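# Open the box lid past upright, leave box standing

## Task

Swing the box lid open until it is roughly vertical or tipped further back, with the box still standing upright. The lid's tab starts tucked down inside the wall that has the thumb notch. When finished, release the box and move the grippers away. The lid must stay open by itself, not be held open by the robot.

## Robot and tools

Robot: two arms, left_arm and right_arm, each with six joints and a parallel gripper. Despite the names, left_arm sits on the +y side of the scene; the names say nothing about image sides.

Scene frame: origin on the table surface midway between the arms, +x out over the table, +z up, +y toward left_arm. Each result has a state line, left_arm: ... | right_arm: ..., giving each gripper's end_effector_position in metres and its end_effector_quat_wxyz orientation in this frame. The printed position can be off from the truth, more so when the arm is stretched far. The gripper's fingers point along its own +z axis and close along its y axis; the reported point lies between the pads, about 1 cm short of the fingertips.

Tool execute_actions, argument actions: a list holding zero or one entry. Empty list: no command, just returns the state plus pictures. An action entry has rows (1 to 15 rows) and optional steps (at most 15, default 15); each control step lasts 1/30 s, one row per step, the last row reused if rows run out. An action needs at least 6 steps. A wait entry has only steps (up to 300) and sends nothing new. Optional pictures: true adds camera images to a result.

Each row is one flat list of 14 numbers covering both arms, even if only one moves: left_arm waist, shoulder, elbow, wrist pitch, wrist yaw, wrist roll, opening, then the same seven for right_arm. The six joint values are absolute target angles in radians, in the same form as the Joint positions line, not offsets. Stated ranges per arm: waist -2.880 to 2.880, shoulder 0.000 to 3.142, elbow 0.000 to 3.019, wrist pitch -1.693 to 1.571, wrist yaw -1.571 to 1.571, wrist roll -2.094 to 2.094. True limits may differ by up to 0.019 rad. A target more than 0.019 rad beyond a stated end, and further out than the current angle, makes the whole call rejected with nothing sent. Targets past the real end are clipped to it and may produce a joint sent to its limit line (possibly about an earlier, still-running action). Opening is an absolute value from -1 (closed) to +1 (fully open, pad gap 0.094 m).

Motion: each joint's commanded target is kept within a lead of its measured angle (waist 0.264, shoulder 0.32, elbow 0.276, wrist pitch 0.33, wrist yaw 0.186, wrist roll 0.522 rad), and if the targets would shift the gripper more than 70 mm from where it is, they are pulled back proportionally. So large moves take several actions. Arms keep heading to the last row sent while you think or wait, until everything has nearly stopped or a step is HELD.

Timing: the result is produced 6 steps before an action finishes; those last steps run during your reply, and the next action begins after them. Motion and reply time both count against efficiency; smooth, low-effort motion is preferred.

Result lines: Joint positions and Joint velocities give, per arm, the six joints (rad, rad/s) then the pad gap (m, m/s). grip_measured is the finger opening on the command scale; it may be off by about 1 mm per gripper. To hold something, command an opening below grip_measured: about 0.03 lower for a firm grip, less for a lighter one. Pads push roughly 50 to 62 N at most, less on thin parts under 2 mm. joint command not followed means a clearance check altered or blocked some joint targets; the rest of the row still ran. HELD marks steps where your row was partly or fully not sent. MOTOR HOT appears from 85 °C; at 100 °C an OVER-TEMPERATURE FAULT drops that arm, so avoid long loaded holds.

Tool zoom_image: camera (cam_head_left, cam_head_right, cam_high, cam_low, cam_left_wrist, cam_right_wrist) and region [x0, y0, x1, y1] in pixels of that camera's latest image, top-left origin, at most 504x504. Head, high and low images are 504x504; wrist images are 616x616 fisheye. Calibration data (K, distortion, T_world_to_cam) is supplied for projecting scene points; fixed cameras may be a few degrees and millimetres off, and wrist camera poses follow the reported joints.

Tool finished_scene: argument scene, the number of the scene being ended. Replying without any tool call ends everything.

Suggested order: look, locate the box, notch and tab; bring a finger or gripper to the notch, lift the tab free, raise and push the lid back past vertical; release, retreat, check pictures, then finish.

Avoid: knocking anything off the table (fails), tipping the box, dropping or slamming the lid, hard pushes, and arms touching or pressing each other (may end the scene). Brief external tugs or pushes can occur.

Each tool is called as name(argument=value, ...) on one line, values as JSON.

## Session

execute_actions(actions=[])

Scene clock: 0.00 s of 4100.00 s.
left_arm: end_effector_position=(+0.2297, +0.6863, +0.1911) grip_measured=+1.000 end_effector_quat_wxyz=(+0.191, +0.124, +0.966, -0.122) | right_arm: end_effector_position=(+0.0126, -0.5595, +0.2995) grip_measured=+1.000 end_effector_quat_wxyz=(-0.251, +0.021, +0.933, -0.258)
Joint positions: left_arm=[ 1.5    1.757  1.566 -1.589  0.41   1.618  0.094] | right_arm=[-1.05   0.981  1.023 -1.395  0.71  -1.076  0.094]
Joint velocities: left_arm=[-0.005 -0.024 -0.007 -0.002  0.051  0.022  0.   ] | right_arm=[ 0.005  0.005  0.012 -0.012 -0.051  0.051  0.   ]
Motor temperatures (°C, as the motors report them): left_arm=[26 24 26 25 25 27] | right_arm=[26 26 26 25 26 27]

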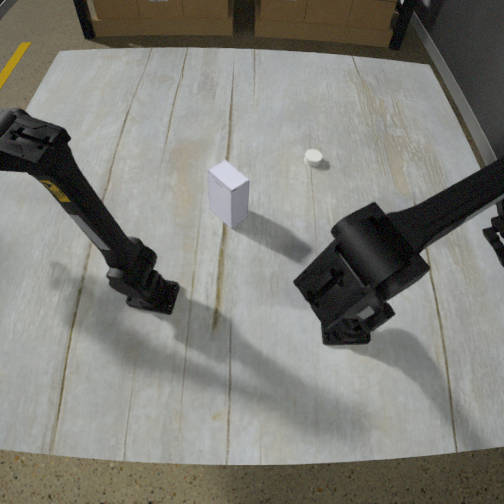

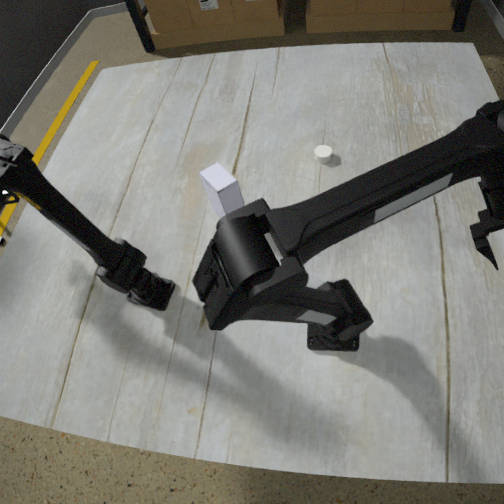

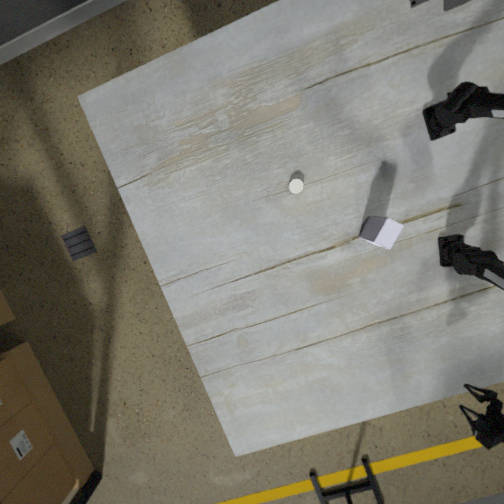

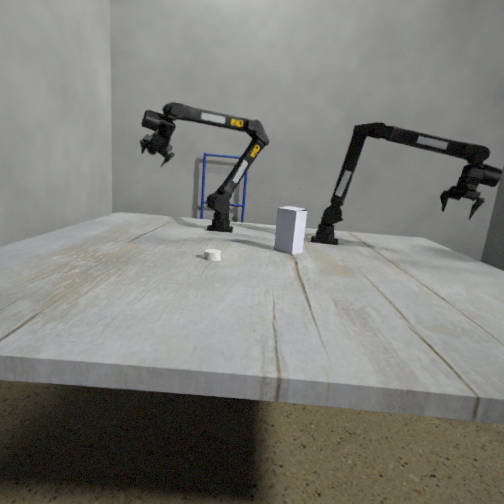

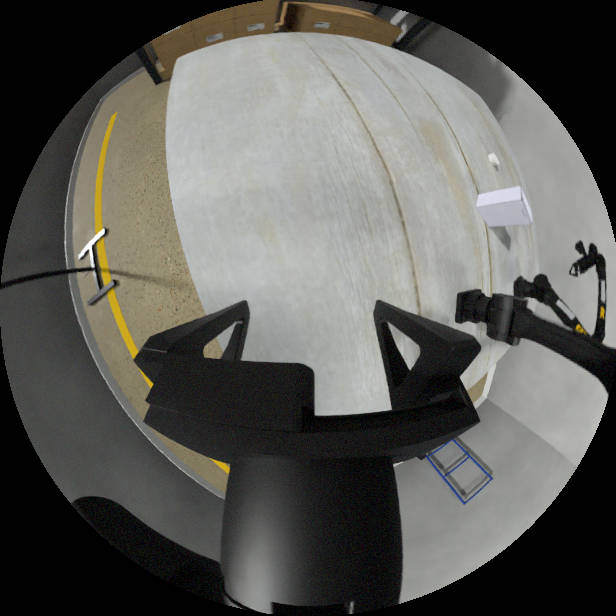

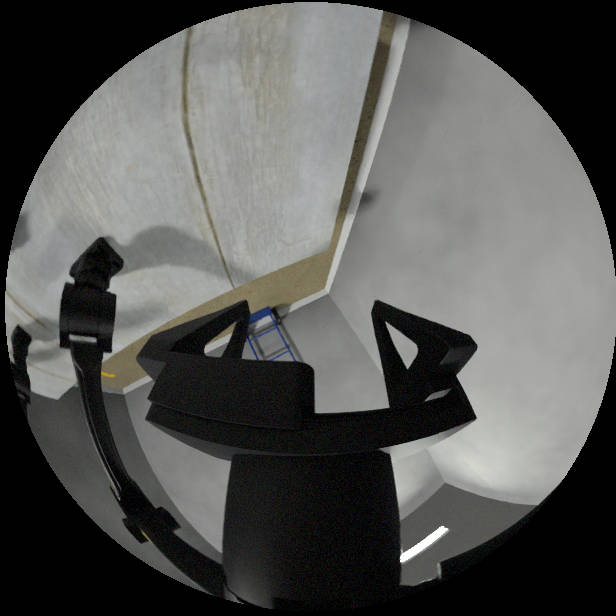

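zoom_image(camera="cam_head_left", region=[180,150,280,250])

zoom_image(camera="cam_high", region=[340,190,420,270])

zoom_image(camera="cam_low", region=[255,190,335,270])

execute_actions(actions=[{"rows":[[1.0,1.0,1.0,0,0,0,1,-0.6,1.0,1.0,0,0,0,1]]}])

execute_actions(actions=[{"steps":60}], pictures=true)

Region (180, 150, 280, 250) of cam_head_left's 504x504 image, scaled by 5.040, with more detail than that image has.

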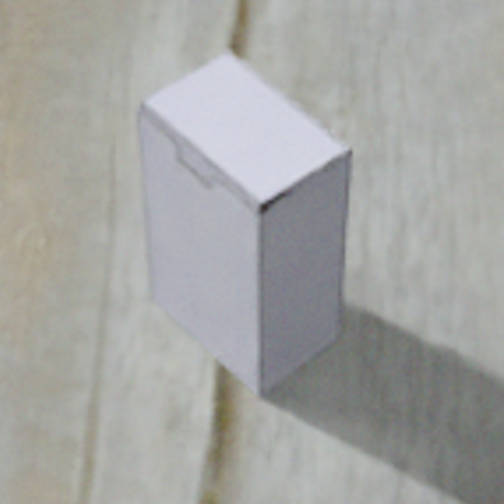

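Region (340, 190, 420, 270) of cam_high's 504x504 image, scaled by 6.300, with more detail than that image has.

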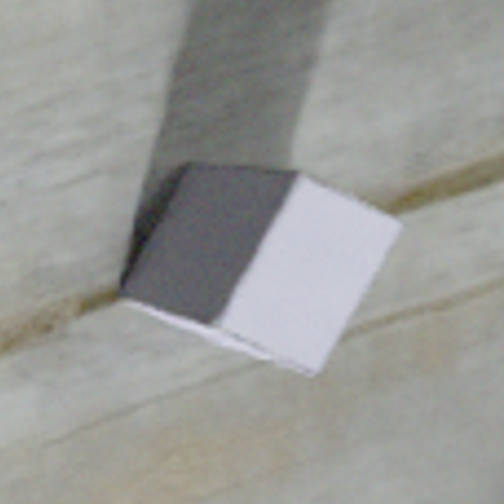

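Region (255, 190, 335, 270) of cam_low's 504x504 image, scaled by 6.300, with more detail than that image has.

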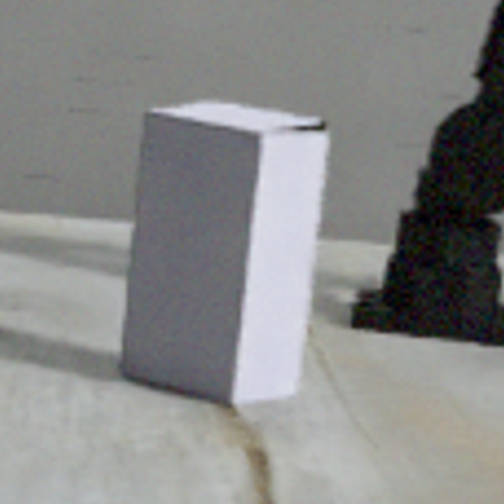

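Scene clock: 0.63 s of 4100.00 s.
left_arm: end_effector_position=(+0.2874, +0.5998, +0.1827) grip_measured=+1.000 end_effector_quat_wxyz=(+0.072, +0.085, +0.989, +0.098) | right_arm: end_effector_position=(+0.2852, -0.5242, +0.3195) grip_measured=+1.000 end_effector_quat_wxyz=(+0.283, +0.088, +0.920, -0.258)
Joint positions: left_arm=[ 1.176  1.368  1.12  -1.082  0.034  1.164  0.094] | right_arm=[-0.659  0.99   1.015 -0.818  0.132 -0.512  0.094]
Joint velocities: left_arm=[-1.558 -1.578 -1.101  1.648 -0.33  -1.575  0.   ] | right_arm=[ 1.138  0.054 -0.09   2.977 -2.484  2.674  0.   ]
Motor temperatures (°C, as the motors report them): left_arm=[26 24 26 25 25 27] | right_arm=[26 26 26 25 26 27]
Steps of this call (steps 1 to 10: nothing new was sent; steps 11 to 19: the first 9 steps of this action). Readings (joint positions):
11: left_arm=[1.491 1.743 1.545 -1.553 0.366 1.579] | right_arm=[-1.039 0.980 1.021 -1.365 0.665 -1.029]
12: left_arm=[1.477 1.711 1.495 -1.487 0.310 1.528] | right_arm=[-1.006 0.978 1.018 -1.304 0.606 -0.970]
14: left_arm=[1.418 1.630 1.382 -1.372 0.199 1.427] | right_arm=[-0.909 0.982 1.018 -1.179 0.490 -0.855]
18: left_arm=[1.230 1.422 1.162 -1.136 0.047 1.217] | right_arm=[-0.701 0.988 1.017 -0.911 0.228 -0.603]
19: the state above

Scene clock: 2.63 s of 4100.00 s.
left_arm: end_effector_position=(+0.3869, +0.5938, +0.4890) grip_measured=+1.000 end_effector_quat_wxyz=(+0.648, -0.274, +0.652, +0.282) | right_arm: end_effector_position=(+0.3776, -0.5243, +0.4926) grip_measured=+1.000 end_effector_quat_wxyz=(+0.676, +0.197, +0.679, -0.208)
Joint positions: left_arm=[ 0.99   0.99   1.003 -0.014  0.002  0.014  0.094] | right_arm=[-0.593  0.991  1.011 -0.019 -0.001 -0.015  0.094]
Joint velocities: left_arm=[-0.005 -0.005 -0.012 -0.007 -0.037 -0.037  0.   ] | right_arm=[-0.005 -0.024 -0.007 -0.007  0.022  0.051  0.   ]
Motor temperatures (°C, as the motors report them): left_arm=[26 24 27 25 25 27] | right_arm=[26 26 26 25 26 27]
Kept back: nothing.
Steps of this call (steps 1 to 6: the last 6 steps of your previous action; steps 7 to 45: the robot went on to your last target; steps 46 to 60: nothing new was sent). Readings (joint positions):
1: left_arm=[1.126 1.314 1.086 -1.025 0.026 1.111] | right_arm=[-0.623 0.993 1.012 -0.713 0.054 -0.418]
2: left_arm=[1.081 1.260 1.060 -0.968 0.022 1.056] | right_arm=[-0.597 0.996 1.011 -0.609 0.017 -0.337]
4: left_arm=[1.018 1.153 1.025 -0.837 0.015 0.928] | right_arm=[-0.577 0.999 1.011 -0.399 -0.001 -0.222]
8: left_arm=[0.988 0.993 1.006 -0.455 0.004 0.570] | right_arm=[-0.588 0.996 1.011 -0.068 -0.001 -0.099]
60: the state above
All arms were judged still, so your last target was given up. Only a new action makes them travel on or press farther. Fingers that are still opening or closing keep moving.
camera_calibration (this result's frames):
cam_left_wrist: T_world_to_cam=[[0.725436, -0.687989, -0.0203305, 0.139493], [-0.41762, -0.416487, -0.807547, 0.810421], [0.547116, 0.594314, -0.589452, -0.155037], [0, 0, 0, 1]] pos_world=[0.322078, 0.52564, 0.565902]
cam_right_wrist: T_world_to_cam=[[-0.544707, -0.837341, 0.0464082, -0.26214], [-0.505833, 0.283908, -0.814573, 0.749628], [0.6689, -0.467178, -0.578202, -0.0849573], [0, 0, 0, 1]] pos_world=[0.293225, -0.472016, 0.57367]

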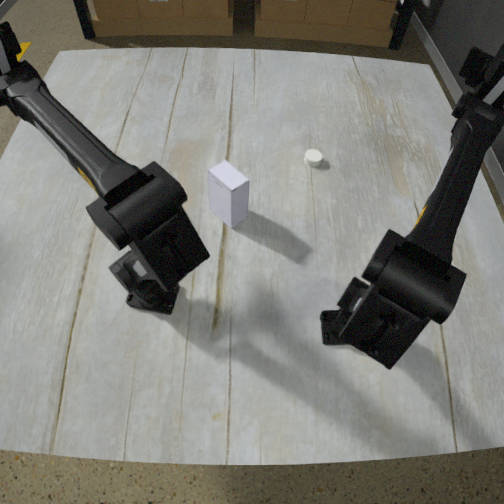

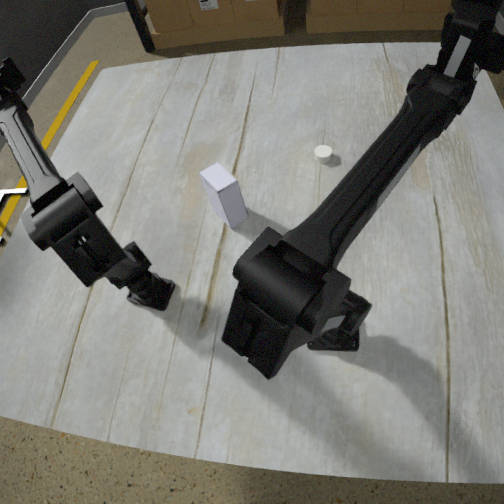

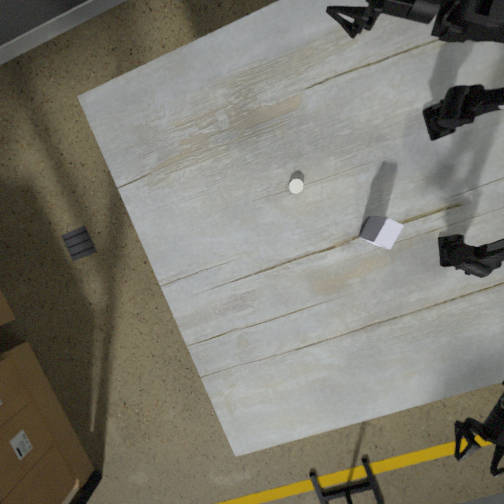

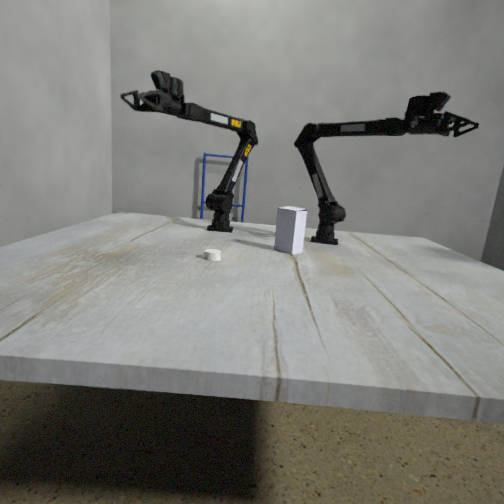

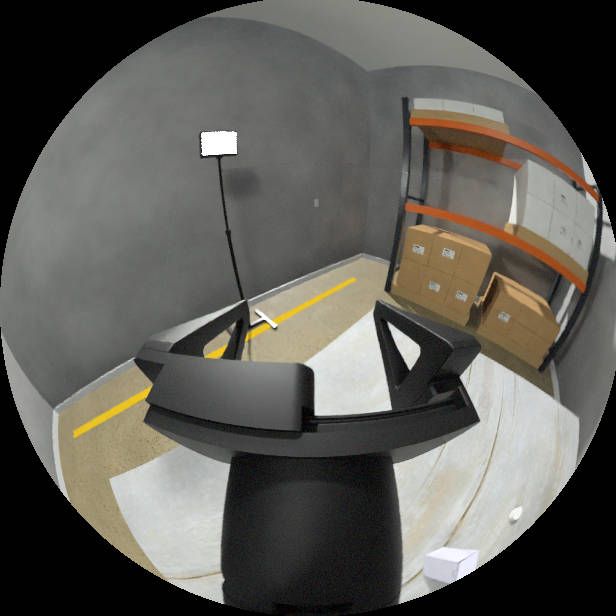

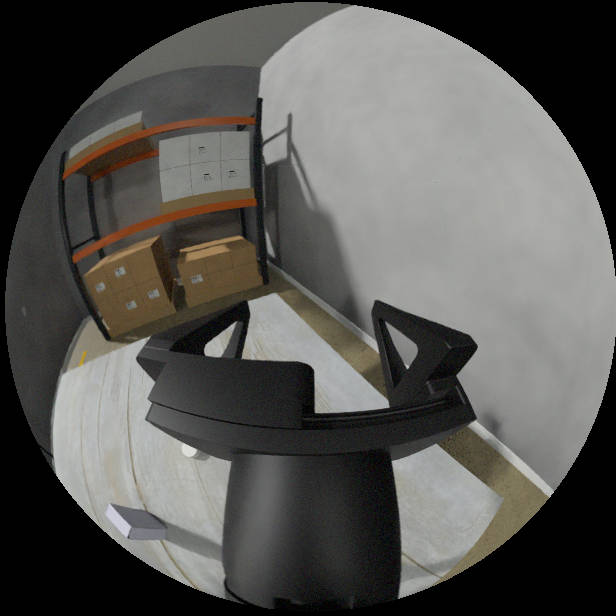

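execute_actions(actions=[{"rows":[[0.3,0.3,0.1,0,0,0,-1,0,1.0,0.4,0.2,0,0,1]]}])

execute_actions(actions=[{"steps":30}])

execute_actions(actions=[{"rows":[[0.3,0.3,0.1,-0.6,0,0,-1,0,1.0,0.1,0.6,0,0,1]]}])

execute_actions(actions=[{"steps":25}], pictures=true)

Scene clock: 3.53 s of 4100.00 s.
left_arm: end_effector_position=(+0.3798, +0.4048, +0.4018) grip_measured=-0.983 end_effector_quat_wxyz=(+0.684, -0.161, +0.691, +0.170) | right_arm: end_effector_position=(+0.4204, -0.3986, +0.3684) grip_measured=+1.000 end_effector_quat_wxyz=(+0.657, +0.111, +0.737, -0.110)
Joint positions: left_arm=[ 0.652  0.611  0.611 -0.006 -0.001  0.014  0.001] | right_arm=[-0.322  0.978  0.749  0.117  0.005 -0.015  0.094]
Joint velocities: left_arm=[-1.49  -1.783 -1.419 -0.012  0.066  0.007 -0.011] | right_arm=[ 1.079  0.005 -0.955  0.149  0.037 -0.022  0.   ]
Motor temperatures (°C, as the motors report them): left_arm=[26 24 27 25 25 27] | right_arm=[26 26 26 25 26 27]
Steps of this call (steps 1 to 18: nothing new was sent; steps 19 to 27: the first 9 steps of this action). Readings (joint positions):
19: left_arm=[0.982 0.980 0.989 -0.010 -0.003 0.014] | right_arm=[-0.584 0.990 0.999 0.000 0.004 -0.015]
20: left_arm=[0.961 0.955 0.954 -0.006 -0.005 0.014] | right_arm=[-0.565 0.985 0.975 0.034 0.006 -0.015]
22: left_arm=[0.888 0.876 0.861 -0.006 -0.005 0.014] | right_arm=[-0.502 0.978 0.915 0.074 0.006 -0.015]
26: left_arm=[0.702 0.670 0.662 -0.006 -0.002 0.014] | right_arm=[-0.358 0.978 0.783 0.111 0.005 -0.015]
27: the state above

Scene clock: 4.53 s of 4100.00 s.
left_arm: end_effector_position=(+0.3319, +0.2681, +0.1631) grip_measured=-0.989 end_effector_quat_wxyz=(+0.616, -0.043, +0.785, +0.042) | right_arm: end_effector_position=(+0.3720, -0.2418, +0.1636) grip_measured=+1.000 end_effector_quat_wxyz=(+0.539, -0.015, +0.842, +0.002)
Joint positions: left_arm=[ 0.304  0.303  0.074 -0.01   0.002  0.014  0.001] | right_arm=[ 0.009  1.002  0.39   0.18  -0.002 -0.015  0.094]
Joint velocities: left_arm=[-0.005 -0.005  0.007 -0.012 -0.051 -0.037 -0.001] | right_arm=[ 0.005 -0.005  0.002  0.002 -0.007  0.066  0.   ]
Motor temperatures (°C, as the motors report them): left_arm=[26 24 28 25 25 27] | right_arm=[26 26 27 25 26 27]
Kept back: nothing.
Steps of this call (steps 1 to 6: the last 6 steps of your previous action; steps 7 to 30: the robot went on to your last target). Readings (joint positions):
1: left_arm=[0.600 0.549 0.559 -0.006 -0.000 0.014] | right_arm=[-0.285 0.978 0.715 0.121 0.005 -0.015]
2: left_arm=[0.548 0.488 0.507 -0.006 -0.000 0.014] | right_arm=[-0.248 0.978 0.680 0.125 0.005 -0.015]
4: left_arm=[0.449 0.385 0.407 -0.005 0.001 0.014] | right_arm=[-0.176 0.978 0.611 0.132 0.004 -0.015]
8: left_arm=[0.343 0.304 0.220 -0.004 0.002 0.014] | right_arm=[-0.041 0.981 0.464 0.162 0.001 -0.015]
30: the state above
All arms were judged still, so your last target was given up. Only a new action makes them travel on or press farther. Fingers that are still opening or closing keep moving.

Scene clock: 4.83 s of 4100.00 s.
left_arm: end_effector_position=(+0.2649, +0.2597, +0.0485) grip_measured=-0.989 end_effector_quat_wxyz=(+0.374, -0.051, +0.926, +0.025) | right_arm: end_effector_position=(+0.2960, -0.2433, +0.0941) grip_measured=+1.000 end_effector_quat_wxyz=(+0.567, -0.015, +0.824, +0.002)
Joint positions: left_arm=[ 0.304  0.301  0.084 -0.586  0.002  0.014  0.001] | right_arm=[ 0.009  0.997  0.079  0.553 -0.002 -0.015  0.094]
Joint velocities: left_arm=[-0.005 -0.005  0.002 -0.095 -0.022 -0.022  0.   ] | right_arm=[ 0.005  0.015 -0.002  0.134  0.022 -0.037  0.   ]
Motor temperatures (°C, as the motors report them): left_arm=[26 24 28 25 25 27] | right_arm=[26 26 27 25 26 27]
Steps of this call (steps 1 to 9: the first 9 steps of this action). Readings (joint positions):
1: left_arm=[0.304 0.302 0.079 -0.068 0.002 0.014] | right_arm=[0.009 1.002 0.368 0.229 -0.002 -0.015]
2: left_arm=[0.304 0.300 0.090 -0.174 0.002 0.014] | right_arm=[0.009 0.999 0.325 0.323 -0.002 -0.015]
4: left_arm=[0.304 0.300 0.092 -0.382 0.002 0.014] | right_arm=[0.009 0.995 0.210 0.478 -0.002 -0.015]
8: left_arm=[0.304 0.301 0.084 -0.579 0.002 0.014] | right_arm=[0.009 0.997 0.081 0.549 -0.002 -0.015]
9: the state above

Scene clock: 5.67 s of 4100.00 s.
left_arm: end_effector_position=(+0.2641, +0.2596, +0.0478) grip_measured=-0.989 end_effector_quat_wxyz=(+0.372, -0.051, +0.927, +0.025) | right_arm: end_effector_position=(+0.2983, -0.2433, +0.1004) grip_measured=+1.000 end_effector_quat_wxyz=(+0.578, -0.015, +0.816, +0.002)
Joint positions: left_arm=[ 0.304  0.301  0.084 -0.59   0.002  0.014  0.001] | right_arm=[ 0.009  0.997  0.079  0.58  -0.002 -0.015  0.094]
Joint velocities: left_arm=[ 0.005 -0.015  0.002 -0.002 -0.022  0.007  0.001] | right_arm=[-0.015  0.005 -0.012  0.002  0.007 -0.066  0.   ]
Motor temperatures (°C, as the motors report them): left_arm=[26 24 28 25 25 27] | right_arm=[26 26 27 25 26 27]
Kept back: nothing.
Steps of this call (steps 1 to 6: the last 6 steps of your previous action; steps 7 to 25: the robot went on to your last target). Readings (joint positions):
1: left_arm=[0.304 0.301 0.084 -0.587 0.002 0.014] | right_arm=[0.009 0.997 0.079 0.561 -0.002 -0.015]
2: left_arm=[0.304 0.301 0.084 -0.589 0.002 0.014] | right_arm=[0.009 0.997 0.079 0.571 -0.002 -0.015]
4: left_arm=[0.304 0.301 0.084 -0.590 0.002 0.014] | right_arm=[0.009 0.997 0.079 0.577 -0.002 -0.015]
8: left_arm=[0.304 0.301 0.084 -0.590 0.002 0.014] | right_arm=[0.009 0.997 0.079 0.580 -0.002 -0.015]
25: the state above
camera_calibration (this result's frames):
cam_left_wrist: T_world_to_cam=[[0.109905, -0.993828, -0.0150568, 0.23147], [-0.98524, -0.10693, -0.133673, 0.301001], [0.131238, 0.0295258, -0.990911, 0.126328], [0, 0, 0, 1]] pos_world=[0.254539, 0.258498, 0.168901]
cam_right_wrist: T_world_to_cam=[[0.0406786, -0.998302, 0.0417, -0.265129], [-0.81587, -0.0572795, -0.575391, 0.295799], [0.576803, -0.0106157, -0.816815, 0.0350324], [0, 0, 0, 1]] pos_world=[0.231912, -0.247363, 0.209871]

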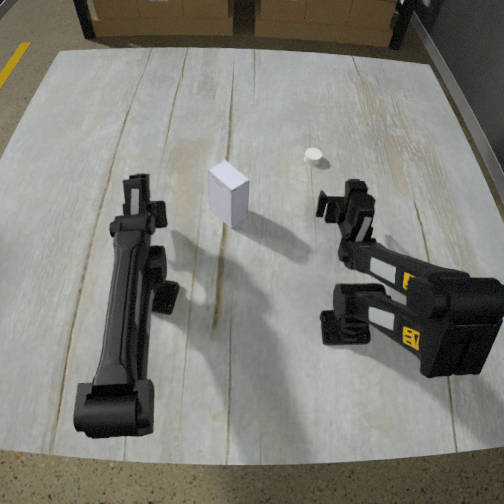

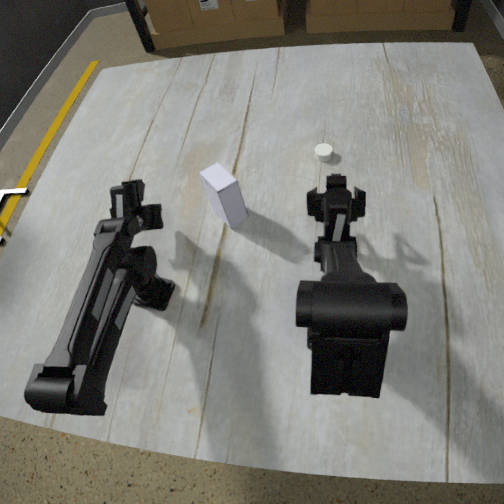

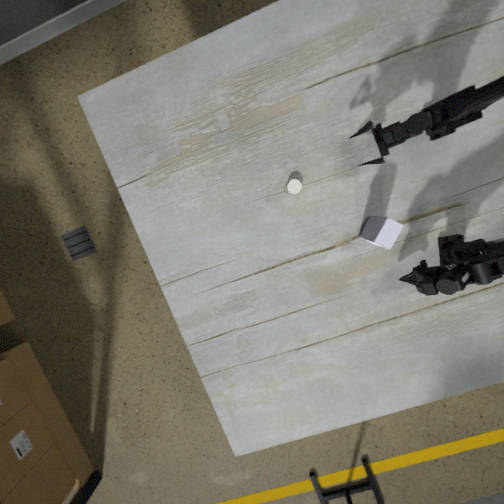

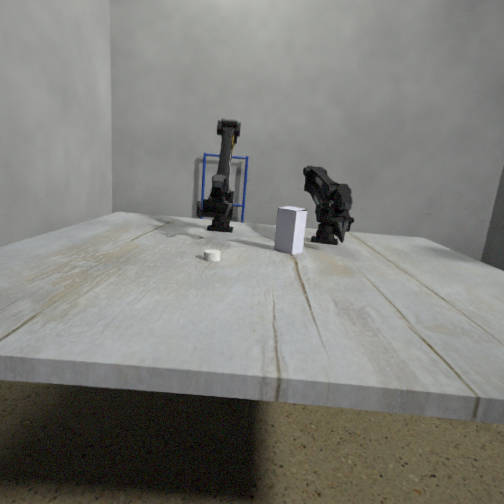

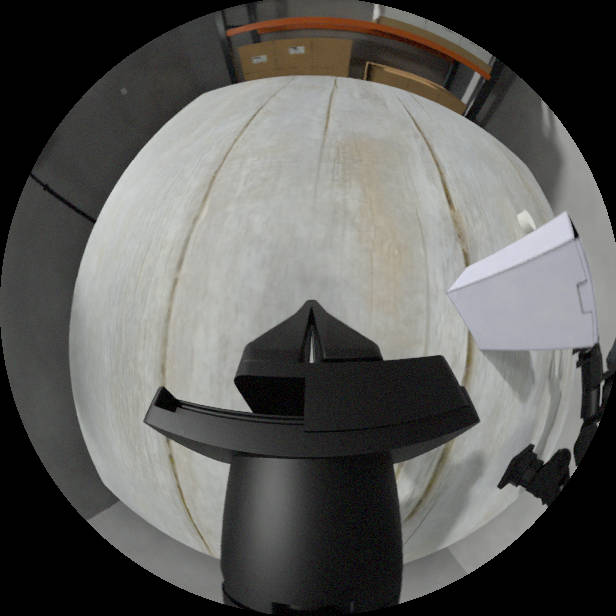

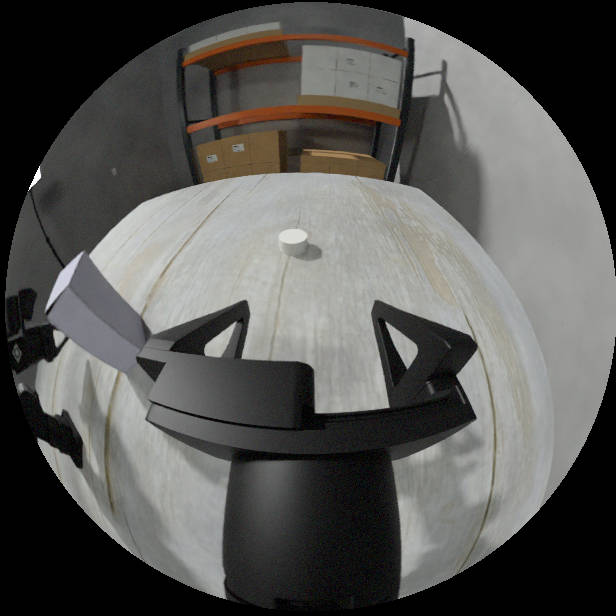

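execute_actions(actions=[{"rows":[[0.3,0.01,0.1,-0.35,0,0,-1,0,0.9,0.1,0.37,-0.18,0,1]]}])

execute_actions(actions=[{"rows":[[-0.2,0.01,0.1,-0.35,0,0,-1,0.6,0.9,0.1,0.37,-0.18,0,1]]}])

execute_actions(actions=[{"steps":25}], pictures=true)

Scene clock: 6.63 s of 4100.00 s.
left_arm: end_effector_position=(+0.3014, +0.2643, +0.1633) grip_measured=-0.989 end_effector_quat_wxyz=(+0.601, -0.043, +0.797, +0.041) | right_arm: end_effector_position=(+0.2828, -0.2149, +0.0905) grip_measured=+1.000 end_effector_quat_wxyz=(+0.539, -0.060, +0.837, +0.075)
Joint positions: left_arm=[ 0.304  0.007  0.085 -0.356  0.002  0.014  0.001] | right_arm=[ 0.005  0.896  0.083  0.387 -0.177 -0.015  0.094]
Joint velocities: left_arm=[-0.005  0.005 -0.002  0.007 -0.022 -0.022 -0.001] | right_arm=[ 0.005 -0.005  0.017 -0.076 -0.022  0.051  0.   ]
Motor temperatures (°C, as the motors report them): left_arm=[26 24 29 25 25 27] | right_arm=[26 26 27 25 26 27]
Steps of this call (steps 1 to 15: the robot went on to your last target; steps 16 to 20: nothing new was sent; steps 21 to 29: the first 9 steps of this action). Readings (joint positions):
21: left_arm=[0.304 0.284 0.082 -0.563 0.002 0.014] | right_arm=[0.005 0.989 0.082 0.544 -0.082 -0.015]
22: left_arm=[0.304 0.235 0.074 -0.514 0.002 0.014] | right_arm=[0.005 0.968 0.083 0.482 -0.144 -0.015]
24: left_arm=[0.304 0.102 0.075 -0.428 0.002 0.014] | right_arm=[0.005 0.925 0.083 0.410 -0.173 -0.015]
28: left_arm=[0.304 0.007 0.085 -0.356 0.002 0.014] | right_arm=[0.005 0.896 0.083 0.388 -0.177 -0.015]
29: the state above

Scene clock: 7.13 s of 4100.00 s.
left_arm: end_effector_position=(+0.2811, +0.1275, +0.1632) grip_measured=-0.989 end_effector_quat_wxyz=(+0.590, +0.169, +0.780, -0.121) | right_arm: end_effector_position=(+0.2021, -0.0344, +0.0898) grip_measured=+1.000 end_effector_quat_wxyz=(+0.488, -0.312, +0.779, +0.239)
Joint positions: left_arm=[-0.231  0.007  0.085 -0.356  0.004  0.012  0.001] | right_arm=[ 0.62   0.896  0.083  0.383 -0.187 -0.012  0.094]
Joint velocities: left_arm=[ 0.005 -0.024  0.012 -0.002 -0.022  0.051 -0.   ] | right_arm=[ 0.327 -0.005 -0.012  0.012 -0.007 -0.051  0.   ]
Motor temperatures (°C, as the motors report them): left_arm=[26 24 29 25 25 27] | right_arm=[26 26 27 25 26 27]
Steps of this call (steps 1 to 6: the last 6 steps of your previous action; steps 7 to 15: the first 9 steps of this action). Readings (joint positions):
7: left_arm=[0.282 0.007 0.085 -0.356 -0.007 0.012] | right_arm=[0.030 0.896 0.083 0.384 -0.166 -0.012]
8: left_arm=[0.217 0.007 0.085 -0.356 -0.008 0.012] | right_arm=[0.099 0.896 0.083 0.384 -0.166 -0.012]
10: left_arm=[0.039 0.007 0.085 -0.356 -0.005 0.012] | right_arm=[0.283 0.896 0.083 0.384 -0.173 -0.012]
14: left_arm=[-0.223 0.007 0.085 -0.356 0.004 0.012] | right_arm=[0.599 0.896 0.083 0.384 -0.187 -0.012]
15: the state above

Scene clock: 7.97 s of 4100.00 s.
left_arm: end_effector_position=(+0.2836, +0.1334, +0.1632) grip_measured=-0.989 end_effector_quat_wxyz=(+0.592, +0.159, +0.782, -0.114) | right_arm: end_effector_position=(+0.2052, -0.0378, +0.0898) grip_measured=+1.000 end_effector_quat_wxyz=(+0.490, -0.307, +0.782, +0.234)
Joint positions: left_arm=[-0.208  0.007  0.085 -0.356  0.002  0.012  0.001] | right_arm=[ 0.608  0.896  0.083  0.383 -0.182 -0.012  0.094]
Joint velocities: left_arm=[-0.015 -0.005  0.002 -0.022  0.022  0.037 -0.001] | right_arm=[ 0.005  0.005 -0.007  0.007 -0.066 -0.007  0.   ]
Motor temperatures (°C, as the motors report them): left_arm=[26 24 29 25 25 27] | right_arm=[26 26 27 25 26 27]
Kept back: nothing.
Steps of this call (steps 1 to 6: the last 6 steps of your previous action; steps 7 to 25: the robot went on to your last target). Readings (joint positions):
1: left_arm=[-0.228 0.007 0.085 -0.356 0.004 0.012] | right_arm=[0.624 0.896 0.083 0.383 -0.187 -0.012]
2: left_arm=[-0.222 0.007 0.085 -0.356 0.003 0.012] | right_arm=[0.621 0.896 0.083 0.383 -0.185 -0.012]
4: left_arm=[-0.212 0.007 0.085 -0.356 0.002 0.012] | right_arm=[0.613 0.896 0.083 0.383 -0.183 -0.012]
8: left_arm=[-0.208 0.007 0.085 -0.356 0.002 0.012] | right_arm=[0.608 0.896 0.083 0.383 -0.182 -0.012]
25: the state above
camera_calibration (this result's frames):
cam_left_wrist: T_world_to_cam=[[-0.381789, -0.924072, -0.0180934, 0.236219], [-0.724024, 0.311191, -0.615589, 0.270927], [0.574479, -0.221925, -0.78786, 0.116553], [0, 0, 0, 1]] pos_world=[0.219386, 0.159839, 0.262881]
cam_right_wrist: T_world_to_cam=[[0.72167, -0.691151, -0.0387564, -0.176728], [-0.611017, -0.609685, -0.504918, 0.156204], [0.325345, 0.388065, -0.862297, 0.153044], [0, 0, 0, 1]] pos_world=[0.173191, -0.086302, 0.20399]

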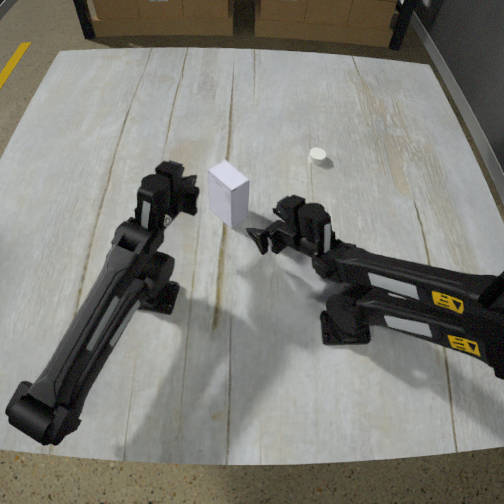

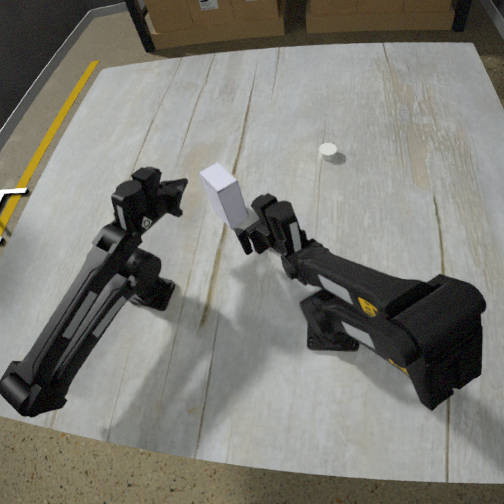

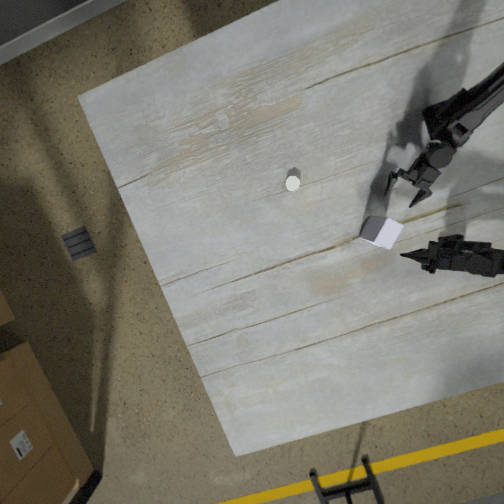

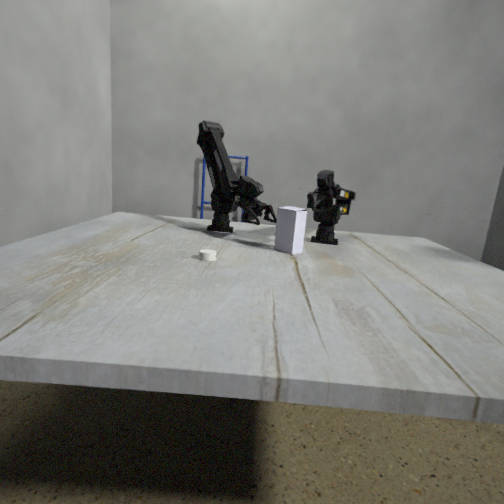

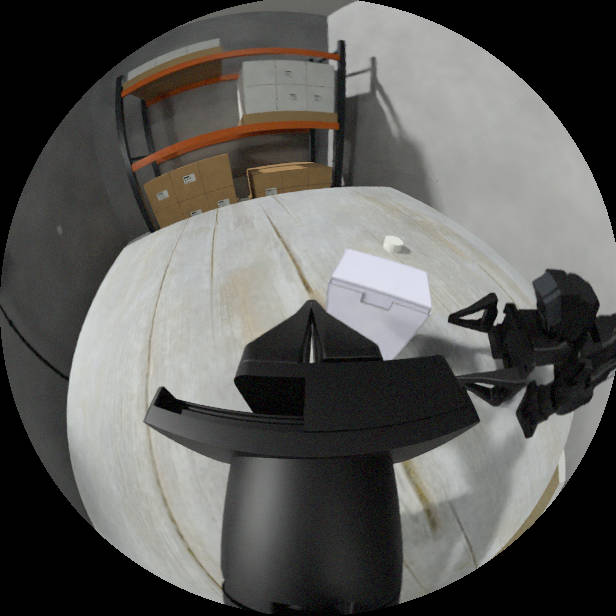

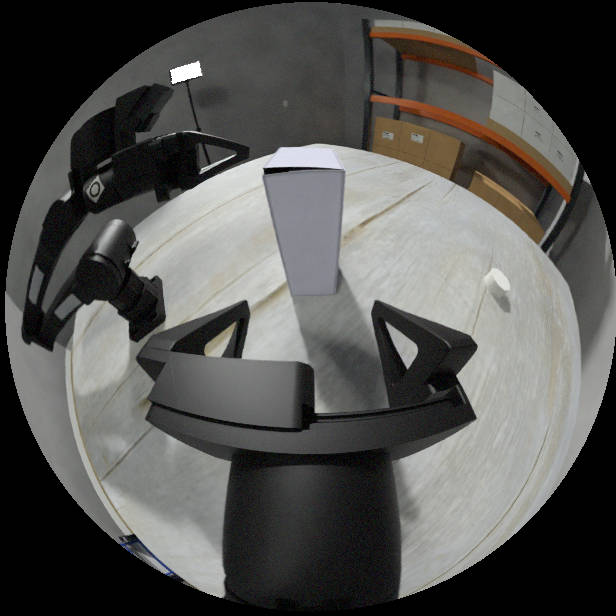

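execute_actions(actions=[{"rows":[[-0.2,0.01,0.1,-0.35,0,0,-1,0.61,1.0,0.125,0.47,-0.17,-0.05,1],[-0.2,0.01,0.1,-0.35,0,0,-1,0.61,1.0,0.125,0.47,-0.17,-0.05,1],[-0.2,0.01,0.1,-0.35,0,0,-1,0.62,1.1,0.15,0.57,-0.16,-0.05,1],[-0.2,0.01,0.1,-0.35,0,0,-1,0.62,1.1,0.15,0.57,-0.16,-0.05,1],[-0.2,0.01,0.1,-0.35,0,0,-1,0.625,1.27,0.19,0.74,-0.15,-0.05,1]]}])

execute_actions(actions=[{"rows":[[-0.3,0.01,0.1,-0.35,0,0,-1,0.635,1.45,0.235,0.92,-0.14,-0.05,1]],"steps":10}])

execute_actions(actions=[{"rows":[[-0.42,0.01,0.1,-0.35,0,0,-1,0.645,1.64,0.28,1.09,-0.14,-0.05,1]]}])

execute_actions(actions=[{"steps":12}], pictures=true)

Scene clock: 9.00 s of 4100.00 s.
left_arm: end_effector_position=(+0.2836, +0.1334, +0.1632) grip_measured=-0.989 end_effector_quat_wxyz=(+0.592, +0.159, +0.782, -0.114) | right_arm: end_effector_position=(+0.2413, -0.0154, +0.0642) grip_measured=+1.000 end_effector_quat_wxyz=(+0.494, -0.310, +0.783, +0.219)
Joint positions: left_arm=[-0.208  0.007  0.085 -0.356  0.002  0.012  0.001] | right_arm=[ 0.615  1.287  0.155  0.697 -0.153 -0.031  0.094]
Joint velocities: left_arm=[ 0.005 -0.024 -0.007 -0.007 -0.022 -0.022 -0.   ] | right_arm=[ 0.005  0.669  0.295  0.266  0.007 -0.037  0.   ]
Motor temperatures (°C, as the motors report them): left_arm=[26 24 30 25 25 27] | right_arm=[26 26 27 25 26 27]
Steps of this call (steps 1 to 15: the robot went on to your last target; steps 16 to 22: nothing new was sent; steps 23 to 31: the first 9 steps of this action). Readings (joint positions):
23: left_arm=[-0.208 0.007 0.085 -0.356 0.002 0.012] | right_arm=[0.608 0.904 0.083 0.396 -0.179 -0.015]
24: left_arm=[-0.208 0.007 0.085 -0.356 0.002 0.012] | right_arm=[0.608 0.924 0.083 0.418 -0.175 -0.019]
26: left_arm=[-0.208 0.007 0.085 -0.356 0.002 0.012] | right_arm=[0.609 1.003 0.089 0.494 -0.165 -0.025]
30: left_arm=[-0.208 0.007 0.085 -0.356 0.002 0.012] | right_arm=[0.614 1.255 0.141 0.685 -0.153 -0.030]
31: the state above

Scene clock: 9.33 s of 4100.00 s.
left_arm: end_effector_position=(+0.2762, +0.1171, +0.1632) grip_measured=-0.989 end_effector_quat_wxyz=(+0.587, +0.186, +0.776, -0.133) | right_arm: end_effector_position=(+0.2621, +0.0018, +0.0786) grip_measured=+1.000 end_effector_quat_wxyz=(+0.536, -0.306, +0.753, +0.227)
Joint positions: left_arm=[-0.279  0.007  0.085 -0.356 -0.001  0.011  0.001] | right_arm=[ 0.624  1.401  0.194  0.877 -0.143 -0.034  0.094]
Joint velocities: left_arm=[-0.523 -0.005  0.002  0.002 -0.037 -0.022  0.001] | right_arm=[ 0.054  1.001  0.374  0.437  0.007 -0.037  0.   ]
Motor temperatures (°C, as the motors report them): left_arm=[26 24 30 25 25 27] | right_arm=[26 26 27 25 26 27]
Steps of this call (steps 1 to 6: the last 6 steps of your previous action; steps 7 to 10: the first 4 steps of this action). Readings (joint positions):
7: left_arm=[-0.215 0.007 0.085 -0.356 -0.000 0.011] | right_arm=[0.616 1.291 0.165 0.754 -0.148 -0.034]
8: left_arm=[-0.235 0.007 0.085 -0.356 -0.001 0.011] | right_arm=[0.619 1.324 0.169 0.814 -0.145 -0.034]
10: the state above

Scene clock: 9.83 s of 4100.00 s.
left_arm: end_effector_position=(+0.2570, +0.0845, +0.1632) grip_measured=-0.989 end_effector_quat_wxyz=(+0.576, +0.241, +0.761, -0.176) | right_arm: end_effector_position=(+0.2825, +0.0231, +0.0489) grip_measured=+1.000 end_effector_quat_wxyz=(+0.537, -0.310, +0.750, +0.230)
Joint positions: left_arm=[-0.423  0.007  0.085 -0.356 -0.     0.011  0.001] | right_arm=[ 0.636  1.651  0.264  1.062 -0.142 -0.035  0.094]
Joint velocities: left_arm=[-0.005 -0.005 -0.012 -0.002  0.081 -0.051 -0.   ] | right_arm=[ 0.005 -0.015  0.002  0.085  0.007 -0.051  0.   ]
Motor temperatures (°C, as the motors report them): left_arm=[26 24 30 25 25 27] | right_arm=[26 26 27 25 26 27]
Steps of this call (steps 1 to 6: the last 6 steps of your previous action; steps 7 to 15: the first 9 steps of this action). Readings (joint positions):
7: left_arm=[-0.309 0.007 0.085 -0.356 -0.003 0.011] | right_arm=[0.627 1.474 0.215 0.931 -0.142 -0.034]
8: left_arm=[-0.336 0.007 0.085 -0.356 -0.004 0.011] | right_arm=[0.629 1.508 0.220 0.990 -0.142 -0.035]
10: left_arm=[-0.395 0.007 0.085 -0.356 -0.001 0.011] | right_arm=[0.634 1.588 0.244 1.049 -0.142 -0.035]
14: left_arm=[-0.423 0.007 0.085 -0.356 -0.000 0.011] | right_arm=[0.636 1.651 0.264 1.061 -0.142 -0.035]
15: the state above

Scene clock: 10.23 s of 4100.00 s.
left_arm: end_effector_position=(+0.2570, +0.0845, +0.1632) grip_measured=-0.989 end_effector_quat_wxyz=(+0.576, +0.241, +0.761, -0.176) | right_arm: end_effector_position=(+0.2832, +0.0236, +0.0512) grip_measured=+1.000 end_effector_quat_wxyz=(+0.541, -0.309, +0.747, +0.231)
Joint positions: left_arm=[-0.423  0.007  0.085 -0.356 -0.     0.011  0.001] | right_arm=[ 0.636  1.649  0.264  1.07  -0.142 -0.035  0.094]
Joint velocities: left_arm=[-0.005 -0.005  0.017 -0.007  0.022 -0.007 -0.002] | right_arm=[-0.005 -0.005 -0.017  0.007 -0.051 -0.051  0.   ]
Motor temperatures (°C, as the motors report them): left_arm=[26 24 30 25 25 27] | right_arm=[26 26 27 25 26 28]
Kept back: nothing.
Steps of this call (steps 1 to 6: the last 6 steps of your previous action; steps 7 to 12: the robot went on to your last target). Readings (joint positions):
1: left_arm=[-0.423 0.007 0.085 -0.356 -0.000 0.011] | right_arm=[0.636 1.650 0.264 1.065 -0.142 -0.035]
2: left_arm=[-0.423 0.007 0.085 -0.356 -0.000 0.011] | right_arm=[0.636 1.650 0.264 1.068 -0.142 -0.035]
4: left_arm=[-0.423 0.007 0.085 -0.356 -0.000 0.011] | right_arm=[0.636 1.649 0.264 1.069 -0.142 -0.035]
8: left_arm=[-0.423 0.007 0.085 -0.356 -0.000 0.011] | right_arm=[0.636 1.649 0.264 1.070 -0.142 -0.035]
12: the state above
camera_calibration (this result's frames):
cam_left_wrist: T_world_to_cam=[[-0.568303, -0.82262, -0.0180921, 0.220237], [-0.641991, 0.457055, -0.615588, 0.23348], [0.514664, -0.338226, -0.78786, 0.146179], [0, 0, 0, 1]] pos_world=[0.19982, 0.123899, 0.262881]
cam_right_wrist: T_world_to_cam=[[0.721803, -0.691895, 0.0167785, -0.194902], [-0.548017, -0.586176, -0.59672, 0.20816], [0.422703, 0.421519, -0.802274, 0.0391671], [0, 0, 0, 1]] pos_world=[0.2382, -0.0293434, 0.158906]

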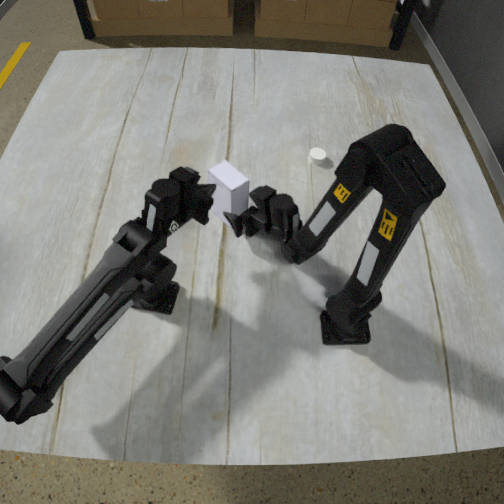

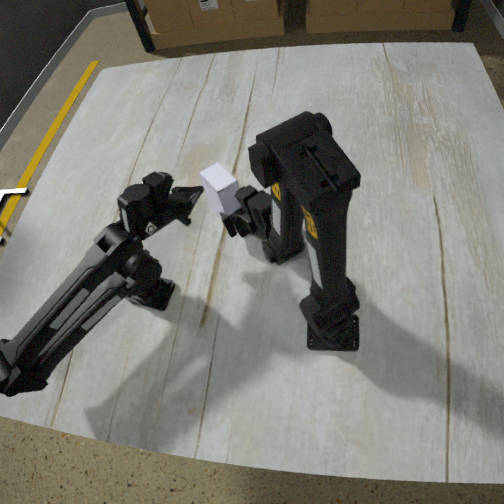

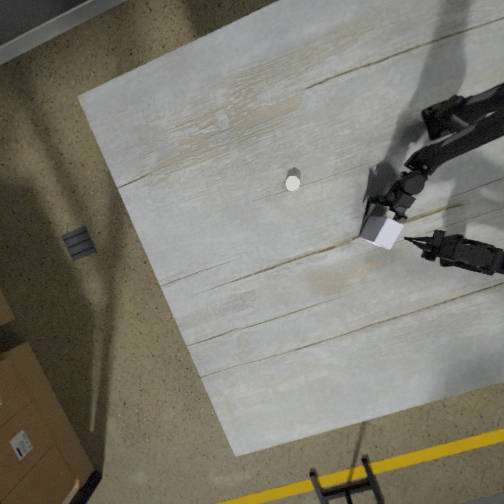

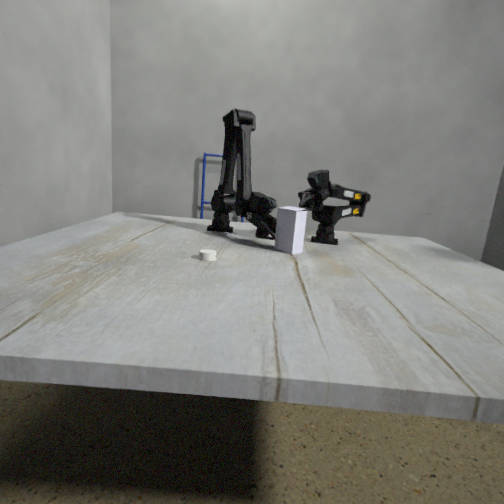

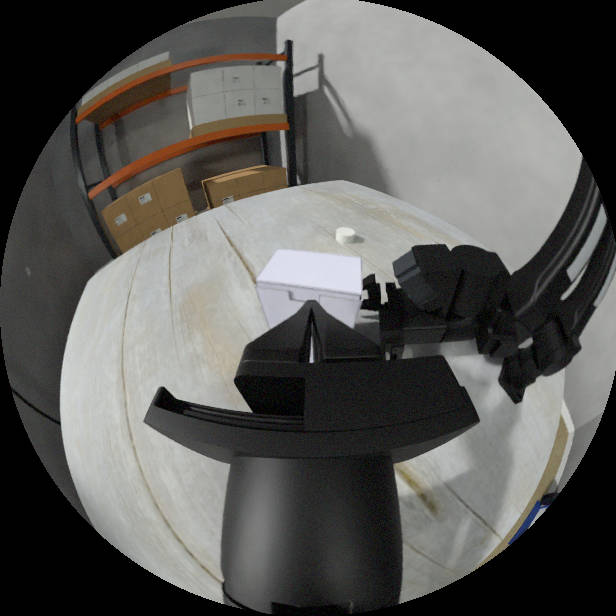

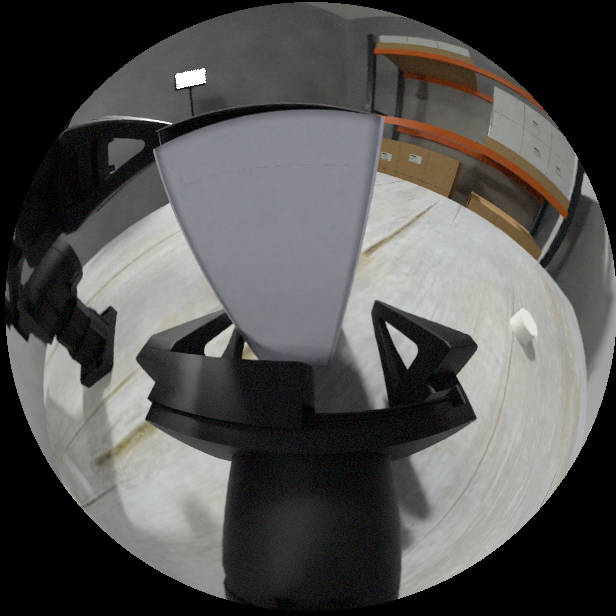

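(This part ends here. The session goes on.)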